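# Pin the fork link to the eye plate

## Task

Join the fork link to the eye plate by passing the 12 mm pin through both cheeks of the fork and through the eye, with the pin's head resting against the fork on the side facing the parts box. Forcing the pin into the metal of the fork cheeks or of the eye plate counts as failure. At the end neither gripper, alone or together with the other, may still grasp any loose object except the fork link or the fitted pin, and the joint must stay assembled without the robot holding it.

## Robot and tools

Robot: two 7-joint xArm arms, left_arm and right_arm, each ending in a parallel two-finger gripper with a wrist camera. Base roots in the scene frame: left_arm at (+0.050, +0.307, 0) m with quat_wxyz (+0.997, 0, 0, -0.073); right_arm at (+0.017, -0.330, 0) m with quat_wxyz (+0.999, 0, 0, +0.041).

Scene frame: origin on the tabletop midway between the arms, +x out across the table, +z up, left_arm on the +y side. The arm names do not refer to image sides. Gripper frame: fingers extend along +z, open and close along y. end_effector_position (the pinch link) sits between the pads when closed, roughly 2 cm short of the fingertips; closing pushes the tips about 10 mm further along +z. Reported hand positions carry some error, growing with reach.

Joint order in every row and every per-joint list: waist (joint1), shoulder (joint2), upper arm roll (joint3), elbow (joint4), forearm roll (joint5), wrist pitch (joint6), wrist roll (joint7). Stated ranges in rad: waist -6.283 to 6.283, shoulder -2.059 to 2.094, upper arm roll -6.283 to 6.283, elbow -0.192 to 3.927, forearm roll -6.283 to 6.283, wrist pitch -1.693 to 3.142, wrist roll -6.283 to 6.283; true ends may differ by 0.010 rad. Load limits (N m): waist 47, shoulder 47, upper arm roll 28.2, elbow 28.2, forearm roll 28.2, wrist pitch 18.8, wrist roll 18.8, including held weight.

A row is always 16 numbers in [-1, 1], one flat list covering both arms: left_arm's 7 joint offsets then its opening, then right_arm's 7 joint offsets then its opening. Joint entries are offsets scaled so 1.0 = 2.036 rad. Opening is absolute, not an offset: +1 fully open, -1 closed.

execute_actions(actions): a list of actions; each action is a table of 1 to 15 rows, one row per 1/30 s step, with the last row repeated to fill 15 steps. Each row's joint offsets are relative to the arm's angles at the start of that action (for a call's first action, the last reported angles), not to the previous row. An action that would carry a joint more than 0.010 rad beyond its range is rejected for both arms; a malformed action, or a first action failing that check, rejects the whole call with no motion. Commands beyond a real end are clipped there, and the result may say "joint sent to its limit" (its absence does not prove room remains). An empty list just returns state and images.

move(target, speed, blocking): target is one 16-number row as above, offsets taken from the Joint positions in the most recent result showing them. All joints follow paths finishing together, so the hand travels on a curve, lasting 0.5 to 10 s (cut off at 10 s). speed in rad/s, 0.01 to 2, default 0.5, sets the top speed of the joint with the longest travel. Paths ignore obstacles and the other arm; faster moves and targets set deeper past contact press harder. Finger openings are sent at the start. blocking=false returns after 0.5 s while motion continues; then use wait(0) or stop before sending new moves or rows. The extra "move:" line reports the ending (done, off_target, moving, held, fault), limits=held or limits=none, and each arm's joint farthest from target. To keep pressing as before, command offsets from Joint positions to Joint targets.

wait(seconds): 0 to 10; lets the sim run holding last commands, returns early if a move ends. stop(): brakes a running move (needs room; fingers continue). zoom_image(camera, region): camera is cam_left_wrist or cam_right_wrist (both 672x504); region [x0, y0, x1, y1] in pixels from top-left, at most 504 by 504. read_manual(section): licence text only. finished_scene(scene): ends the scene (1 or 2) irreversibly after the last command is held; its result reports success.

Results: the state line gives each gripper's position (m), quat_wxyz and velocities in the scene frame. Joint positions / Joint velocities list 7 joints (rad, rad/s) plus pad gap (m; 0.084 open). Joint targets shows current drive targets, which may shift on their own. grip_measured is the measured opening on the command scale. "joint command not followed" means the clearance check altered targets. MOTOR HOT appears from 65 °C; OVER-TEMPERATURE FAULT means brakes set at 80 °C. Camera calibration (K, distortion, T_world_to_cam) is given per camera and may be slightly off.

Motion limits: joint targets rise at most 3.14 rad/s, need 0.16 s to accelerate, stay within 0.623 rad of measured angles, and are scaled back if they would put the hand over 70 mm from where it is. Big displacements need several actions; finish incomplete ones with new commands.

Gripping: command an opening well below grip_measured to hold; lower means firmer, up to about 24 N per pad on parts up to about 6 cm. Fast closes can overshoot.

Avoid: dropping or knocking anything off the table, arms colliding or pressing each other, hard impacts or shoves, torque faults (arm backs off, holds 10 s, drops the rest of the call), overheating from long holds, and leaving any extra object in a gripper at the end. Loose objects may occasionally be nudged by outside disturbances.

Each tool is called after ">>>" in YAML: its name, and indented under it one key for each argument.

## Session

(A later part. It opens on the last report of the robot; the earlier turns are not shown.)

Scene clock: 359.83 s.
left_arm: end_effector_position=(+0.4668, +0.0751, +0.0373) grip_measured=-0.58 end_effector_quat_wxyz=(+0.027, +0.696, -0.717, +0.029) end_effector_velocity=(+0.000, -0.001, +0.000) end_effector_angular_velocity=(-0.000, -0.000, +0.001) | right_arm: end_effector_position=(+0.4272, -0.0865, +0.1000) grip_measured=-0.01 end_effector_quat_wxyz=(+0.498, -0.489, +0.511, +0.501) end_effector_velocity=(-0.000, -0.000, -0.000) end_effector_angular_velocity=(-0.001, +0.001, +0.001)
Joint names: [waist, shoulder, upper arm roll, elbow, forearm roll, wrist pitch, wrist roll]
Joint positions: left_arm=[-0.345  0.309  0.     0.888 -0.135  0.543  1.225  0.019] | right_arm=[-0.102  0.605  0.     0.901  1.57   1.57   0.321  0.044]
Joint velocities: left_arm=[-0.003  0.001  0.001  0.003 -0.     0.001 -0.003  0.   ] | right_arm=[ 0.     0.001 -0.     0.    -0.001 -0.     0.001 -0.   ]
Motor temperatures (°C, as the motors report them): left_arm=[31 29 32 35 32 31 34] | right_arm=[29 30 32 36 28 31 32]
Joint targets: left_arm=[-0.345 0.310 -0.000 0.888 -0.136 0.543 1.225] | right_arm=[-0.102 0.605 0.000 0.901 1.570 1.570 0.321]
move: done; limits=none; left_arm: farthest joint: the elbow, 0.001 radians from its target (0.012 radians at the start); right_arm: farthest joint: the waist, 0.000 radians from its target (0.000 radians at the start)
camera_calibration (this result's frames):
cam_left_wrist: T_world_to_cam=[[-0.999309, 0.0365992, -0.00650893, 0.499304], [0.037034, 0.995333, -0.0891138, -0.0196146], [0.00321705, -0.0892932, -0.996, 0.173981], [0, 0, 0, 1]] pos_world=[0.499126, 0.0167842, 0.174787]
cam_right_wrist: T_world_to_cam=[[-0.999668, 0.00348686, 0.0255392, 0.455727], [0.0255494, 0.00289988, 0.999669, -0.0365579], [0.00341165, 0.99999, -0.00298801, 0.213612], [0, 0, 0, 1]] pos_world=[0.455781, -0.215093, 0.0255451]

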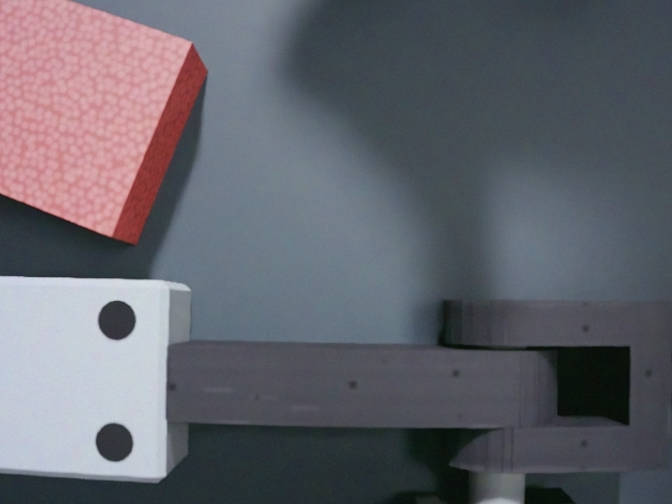

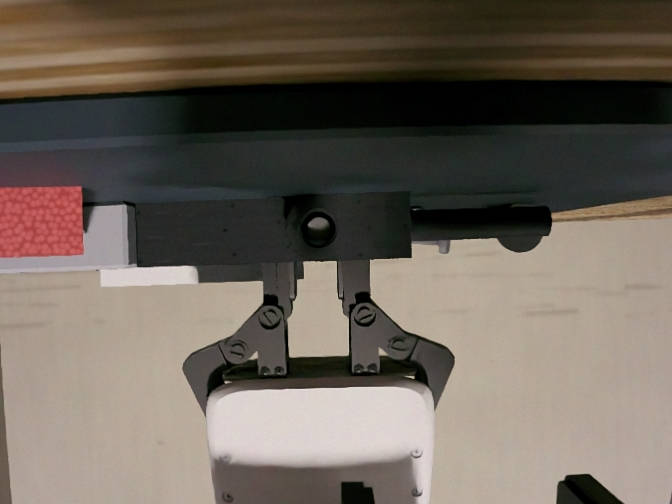

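Release, back off 23 mm, close, push.

>>> move:
  target: [0,0,0,0,0,0,0,-0.35,0,0,0,0,0,0,0,0]

>>> move:
  target: [0.022,-0.015,0,-0.02,0,-0.005,0.022,-0.35,0,0,0,0,0,0,0,0]
  speed: 0.05

>>> move:
  target: [0,0,0,0,0,0,0,-1,0,0,0,0,0,0,0,0]

>>> move:
  target: [-0.026,0.0155,0,0.024,0,0.008,-0.026,-1,0,0,0,0,0,0,0,0]
  speed: 0.015

>>> move:
  target: [0.03,-0.05,0,-0.02,0,0.03,0.03,-1,0,0,0,0,0,0,0,0]
  speed: 0.1

Scene clock: 371.37 s.
left_arm: end_effector_position=(+0.4669, +0.0747, +0.0375) grip_measured=-0.37 end_effector_quat_wxyz=(+0.027, +0.696, -0.717, +0.030) end_effector_velocity=(-0.001, +0.002, -0.001) end_effector_angular_velocity=(+0.002, +0.004, +0.002) | right_arm: end_effector_position=(+0.4272, -0.0865, +0.1000) grip_measured=-0.01 end_effector_quat_wxyz=(+0.498, -0.489, +0.511, +0.501) end_effector_velocity=(+0.000, -0.000, +0.000) end_effector_angular_velocity=(-0.000, +0.000, -0.001)
Joint names: [waist, shoulder, upper arm roll, elbow, forearm roll, wrist pitch, wrist roll]
Joint positions: left_arm=[-0.345  0.309 -0.     0.888 -0.136  0.543  1.225  0.028] | right_arm=[-0.102  0.605  0.     0.901  1.57   1.57   0.321  0.044]
Joint velocities: left_arm=[ 0.001 -0.     0.001 -0.002  0.     0.002  0.     0.   ] | right_arm=[ 0.    -0.    -0.    -0.     0.001 -0.001  0.    -0.   ]
Motor temperatures (°C, as the motors report them): left_arm=[31 29 32 36 32 32 34] | right_arm=[29 30 32 36 28 31 32]
Joint targets: left_arm=[-0.345 0.309 0.000 0.888 -0.135 0.543 1.225] | right_arm=[-0.102 0.605 0.000 0.901 1.570 1.570 0.321]
move: done; limits=none; left_arm: farthest joint: the forearm roll, 0.001 radians from its target (0.000 radians at the start); right_arm: farthest joint: the waist, 0.000 radians from its target (0.000 radians at the start)
camera_calibration (this result's frames):
cam_left_wrist: T_world_to_cam=[[-0.999285, 0.0371435, -0.00707682, 0.499361], [0.0376285, 0.995273, -0.0895289, -0.0194489], [0.00371795, -0.0897312, -0.995959, 0.173948], [0, 0, 0, 1]] pos_world=[0.499089, 0.0164175, 0.175037]
cam_right_wrist: T_world_to_cam=[[-0.999668, 0.0034869, 0.0255393, 0.455727], [0.0255495, 0.00289987, 0.999669, -0.0365579], [0.00341168, 0.99999, -0.002988, 0.213612], [0, 0, 0, 1]] pos_world=[0.455781, -0.215093, 0.0255451]

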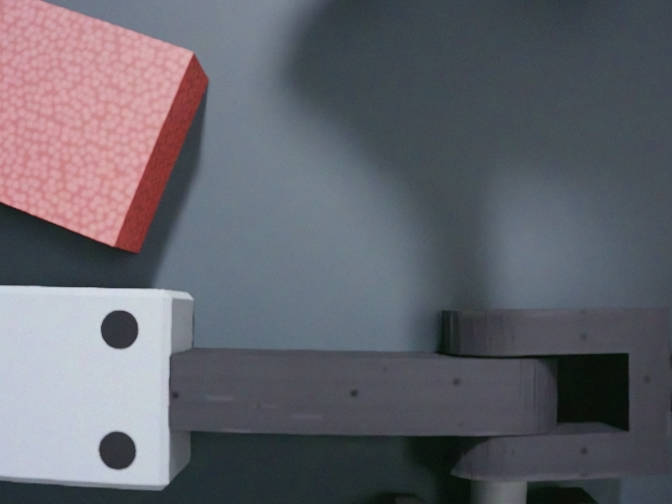

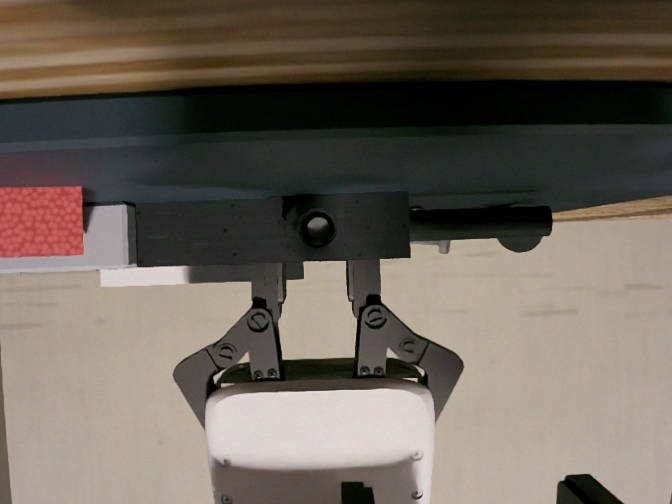

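Scene clock: 372.67 s.
left_arm: end_effector_position=(+0.4674, +0.0982, +0.0391) grip_measured=-0.37 end_effector_quat_wxyz=(+0.025, +0.696, -0.717, +0.031) end_effector_velocity=(+0.001, +0.002, +0.000) end_effector_angular_velocity=(+0.001, -0.002, -0.000) | right_arm: end_effector_position=(+0.4272, -0.0865, +0.1000) grip_measured=-0.01 end_effector_quat_wxyz=(+0.498, -0.489, +0.511, +0.501) end_effector_velocity=(+0.000, +0.000, +0.000) end_effector_angular_velocity=(+0.000, -0.001, -0.001)
Joint names: [waist, shoulder, upper arm roll, elbow, forearm roll, wrist pitch, wrist roll]
Joint positions: left_arm=[-0.301  0.279 -0.     0.848 -0.136  0.533  1.27   0.028] | right_arm=[-0.102  0.605  0.     0.901  1.57   1.57   0.321  0.044]
Joint velocities: left_arm=[ 0.003 -0.001  0.001 -0.001  0.002 -0.001  0.002  0.   ] | right_arm=[-0.    -0.001  0.    -0.     0.001  0.    -0.001 -0.   ]
Motor temperatures (°C, as the motors report them): left_arm=[31 29 32 36 32 32 34] | right_arm=[29 30 32 36 28 31 32]
Joint targets: left_arm=[-0.301 0.279 -0.000 0.847 -0.136 0.533 1.270] | right_arm=[-0.102 0.605 0.000 0.901 1.570 1.570 0.321]
move: done; limits=none; left_arm: farthest joint: the waist, 0.001 radians from its target (0.045 radians at the start); right_arm: farthest joint: the waist, 0.000 radians from its target (0.000 radians at the start)
camera_calibration (this result's frames):
cam_left_wrist: T_world_to_cam=[[-0.999276, 0.036411, -0.0110229, 0.499267], [0.0372426, 0.995411, -0.0881527, -0.0426759], [0.00776256, -0.0884994, -0.996046, 0.175593], [0, 0, 0, 1]] pos_world=[0.499132, 0.0398411, 0.17664]
cam_right_wrist: T_world_to_cam=[[-0.999668, 0.00348685, 0.0255394, 0.455727], [0.0255495, 0.00289987, 0.999669, -0.0365579], [0.00341164, 0.99999, -0.00298799, 0.213612], [0, 0, 0, 1]] pos_world=[0.455781, -0.215093, 0.0255451]

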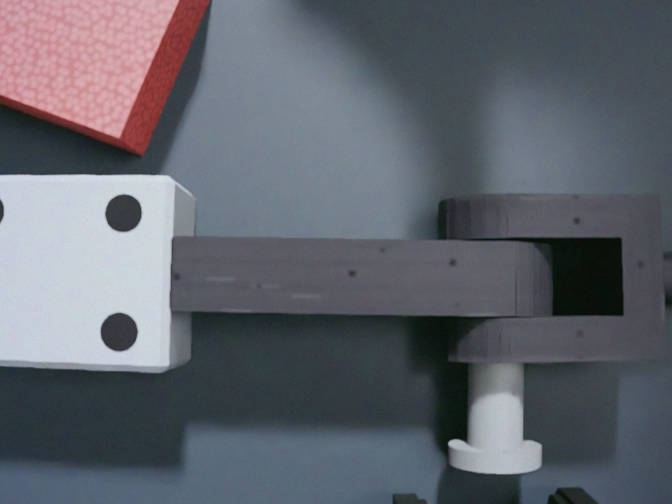

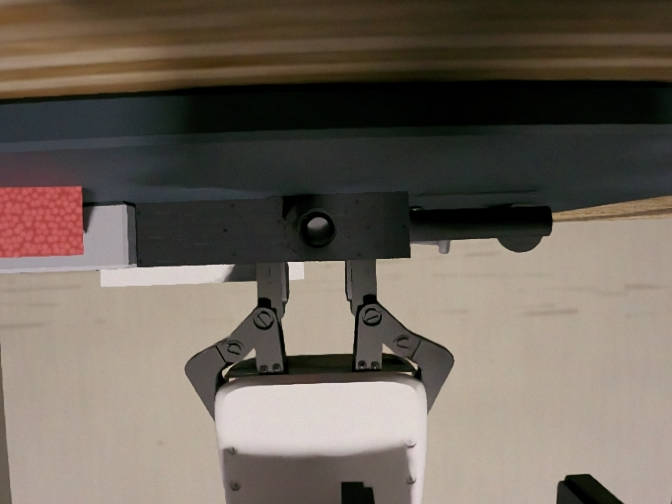

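Scene clock: 373.17 s.
left_arm: end_effector_position=(+0.4674, +0.0982, +0.0391) grip_measured=-1.00 end_effector_quat_wxyz=(+0.025, +0.696, -0.717, +0.031) end_effector_velocity=(-0.000, -0.001, -0.000) end_effector_angular_velocity=(+0.000, -0.000, -0.003) | right_arm: end_effector_position=(+0.4272, -0.0865, +0.1000) grip_measured=-0.01 end_effector_quat_wxyz=(+0.498, -0.489, +0.511, +0.501) end_effector_velocity=(-0.000, -0.000, +0.000) end_effector_angular_velocity=(-0.001, -0.001, +0.001)
Joint names: [waist, shoulder, upper arm roll, elbow, forearm roll, wrist pitch, wrist roll]
Joint positions: left_arm=[-0.301  0.279 -0.     0.848 -0.136  0.533  1.27   0.   ] | right_arm=[-0.102  0.605  0.     0.901  1.57   1.57   0.321  0.044]
Joint velocities: left_arm=[-0.     0.    -0.001  0.     0.001 -0.     0.     0.   ] | right_arm=[-0.    -0.001  0.     0.    -0.002 -0.     0.    -0.   ]
Motor temperatures (°C, as the motors report them): left_arm=[31 29 32 36 32 32 34] | right_arm=[29 30 32 36 28 31 32]
Joint targets: left_arm=[-0.301 0.279 -0.000 0.848 -0.136 0.533 1.270] | right_arm=[-0.102 0.605 0.000 0.901 1.570 1.570 0.321]
move: done; limits=none; left_arm: farthest joint: the waist, 0.000 radians from its target (0.000 radians at the start); right_arm: farthest joint: the waist, 0.000 radians from its target (0.000 radians at the start)
camera_calibration (this result's frames):
cam_left_wrist: T_world_to_cam=[[-0.999276, 0.0364178, -0.0110208, 0.499264], [0.0372491, 0.99541, -0.088152, -0.0426774], [0.00775995, -0.0884987, -0.996046, 0.175593], [0, 0, 0, 1]] pos_world=[0.49913, 0.0398391, 0.176639]
cam_right_wrist: T_world_to_cam=[[-0.999668, 0.00348663, 0.0255396, 0.455727], [0.0255497, 0.00289983, 0.999669, -0.036558], [0.00341142, 0.99999, -0.00298795, 0.213612], [0, 0, 0, 1]] pos_world=[0.455781, -0.215093, 0.0255451]

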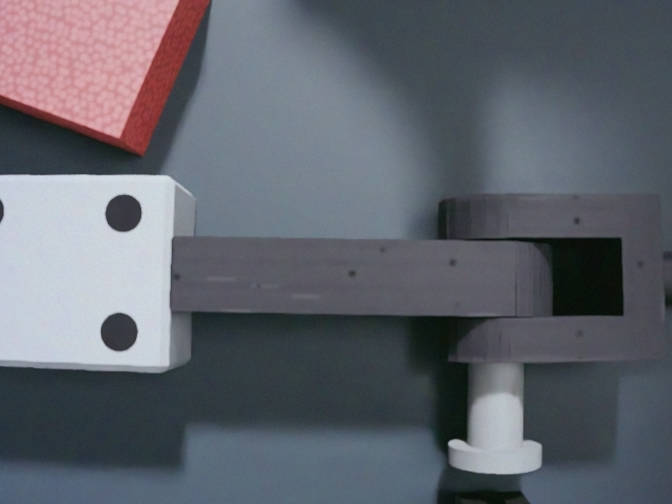

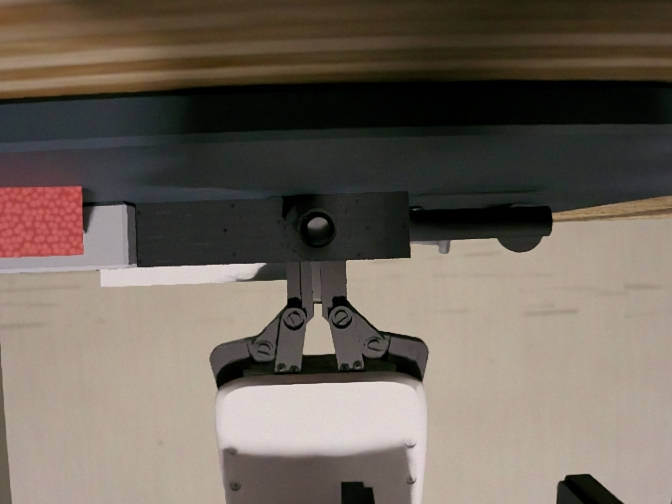

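Scene clock: 376.93 s.
left_arm: end_effector_position=(+0.4671, +0.0715, +0.0389) grip_measured=-1.00 end_effector_quat_wxyz=(+0.027, +0.696, -0.717, +0.029) end_effector_velocity=(+0.000, -0.001, +0.000) end_effector_angular_velocity=(-0.001, +0.001, +0.004) | right_arm: end_effector_position=(+0.4272, -0.0865, +0.1000) grip_measured=-0.01 end_effector_quat_wxyz=(+0.498, -0.489, +0.511, +0.501) end_effector_velocity=(+0.000, -0.000, +0.000) end_effector_angular_velocity=(+0.000, -0.001, -0.001)
Joint names: [waist, shoulder, upper arm roll, elbow, forearm roll, wrist pitch, wrist roll]
Joint positions: left_arm=[-0.352  0.31   0.002  0.895 -0.135  0.55   1.217  0.   ] | right_arm=[-0.102  0.605  0.     0.901  1.57   1.57   0.321  0.044]
Joint velocities: left_arm=[-0.003  0.001  0.001  0.003 -0.002  0.001 -0.004  0.   ] | right_arm=[-0.001 -0.     0.    -0.    -0.     0.    -0.001 -0.   ]
Motor temperatures (°C, as the motors report them): left_arm=[31 29 32 36 32 32 34] | right_arm=[29 30 32 36 28 31 32]
Joint targets: left_arm=[-0.354 0.310 -0.000 0.896 -0.136 0.549 1.217] | right_arm=[-0.102 0.605 0.000 0.901 1.570 1.570 0.321]
move: done; limits=none; left_arm: farthest joint: the upper arm roll, 0.002 radians from its target (0.000 radians at the start); right_arm: farthest joint: the waist, 0.000 radians from its target (0.000 radians at the start)
camera_calibration (this result's frames):
cam_left_wrist: T_world_to_cam=[[-0.999355, 0.0353858, -0.00613171, 0.499783], [0.0357927, 0.995349, -0.0894357, -0.0153263], [0.00293844, -0.0895975, -0.995974, 0.17539], [0, 0, 0, 1]] pos_world=[0.499494, 0.0132844, 0.176378]
cam_right_wrist: T_world_to_cam=[[-0.999668, 0.00348661, 0.0255396, 0.455727], [0.0255497, 0.00289981, 0.999669, -0.0365581], [0.0034114, 0.99999, -0.00298793, 0.213612], [0, 0, 0, 1]] pos_world=[0.455781, -0.215093, 0.0255451]

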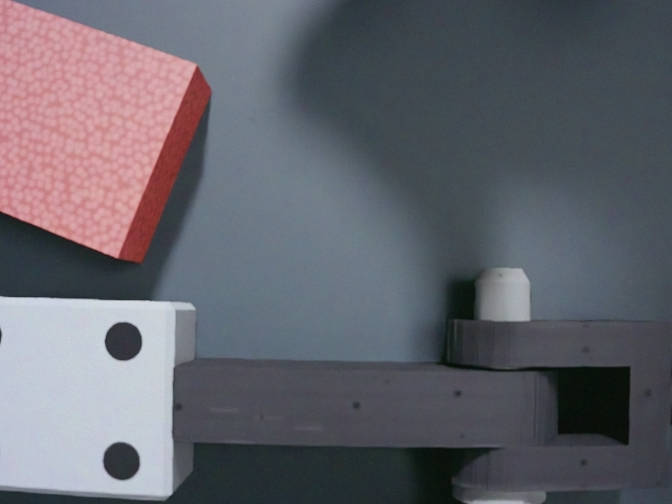

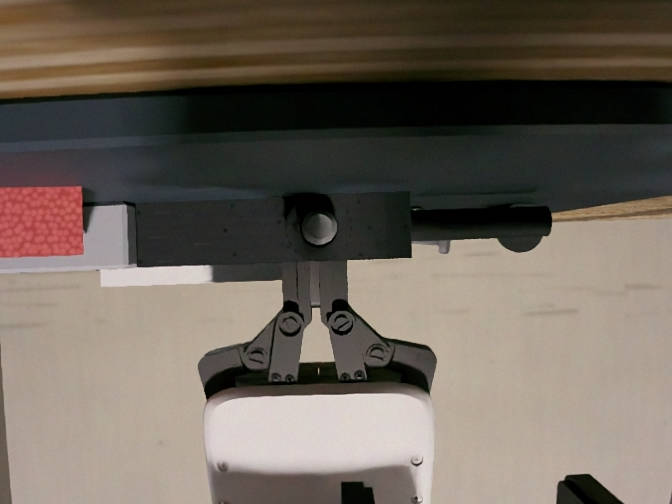

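Scene clock: 378.43 s.
left_arm: end_effector_position=(+0.4679, +0.1008, +0.0676) grip_measured=-1.00 end_effector_quat_wxyz=(+0.029, +0.694, -0.718, +0.032) end_effector_velocity=(+0.000, +0.001, +0.001) end_effector_angular_velocity=(-0.000, +0.000, +0.001) | right_arm: end_effector_position=(+0.4272, -0.0865, +0.1000) grip_measured=-0.01 end_effector_quat_wxyz=(+0.498, -0.489, +0.511, +0.501) end_effector_velocity=(+0.000, -0.000, +0.000) end_effector_angular_velocity=(-0.000, +0.001, -0.001)
Joint names: [waist, shoulder, upper arm roll, elbow, forearm roll, wrist pitch, wrist roll]
Joint positions: left_arm=[-0.292  0.209  0.001  0.855 -0.135  0.61   1.278  0.   ] | right_arm=[-0.102  0.605  0.     0.901  1.57   1.57   0.321  0.044]
Joint velocities: left_arm=[ 0.002 -0.003  0.001 -0.002 -0.     0.002  0.002  0.   ] | right_arm=[-0.001 -0.     0.    -0.    -0.    -0.     0.001 -0.   ]
Motor temperatures (°C, as the motors report them): left_arm=[31 29 32 36 32 32 34] | right_arm=[29 30 32 36 28 31 32]
Joint targets: left_arm=[-0.291 0.209 0.002 0.855 -0.135 0.611 1.278] | right_arm=[-0.102 0.605 0.000 0.901 1.570 1.570 0.321]
move: done; limits=none; left_arm: farthest joint: the waist, 0.001 radians from its target (0.062 radians at the start); right_arm: farthest joint: the waist, 0.000 radians from its target (0.000 radians at the start)
camera_calibration (this result's frames):
cam_left_wrist: T_world_to_cam=[[-0.999163, 0.0399625, -0.00868899, 0.499401], [0.0406104, 0.994602, -0.0954834, -0.0437522], [0.00482634, -0.0957563, -0.995393, 0.206317], [0, 0, 0, 1]] pos_world=[0.499764, 0.0433148, 0.205528]
cam_right_wrist: T_world_to_cam=[[-0.999668, 0.00348656, 0.0255396, 0.455727], [0.0255497, 0.00289971, 0.999669, -0.0365581], [0.00341135, 0.99999, -0.00298783, 0.213612], [0, 0, 0, 1]] pos_world=[0.455781, -0.215093, 0.0255452]

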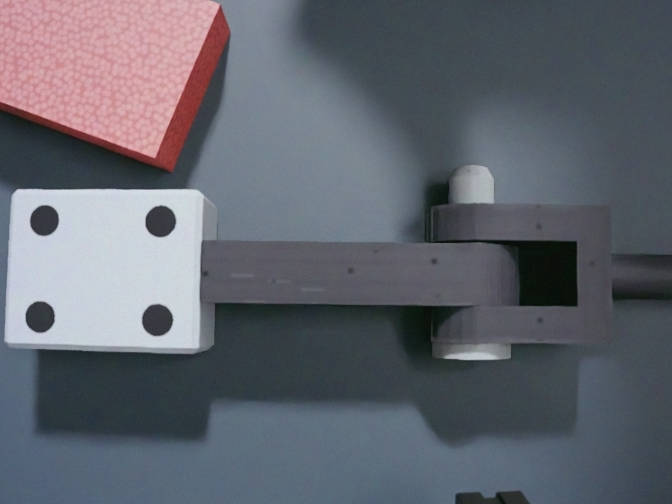

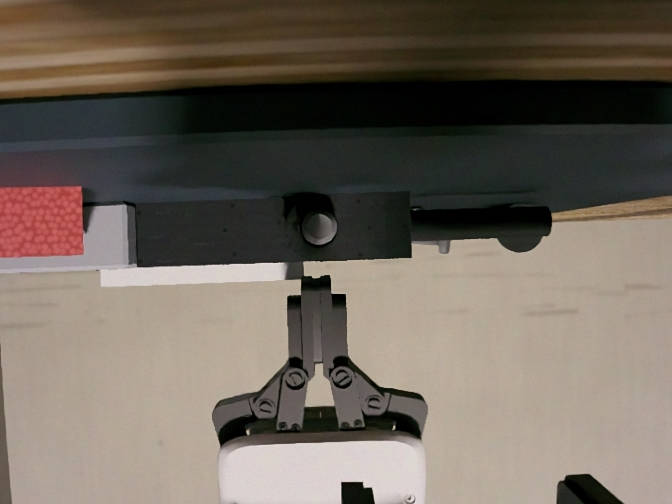

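>>> finished_scene:
  scene: 1

The scene is finished: the task was done.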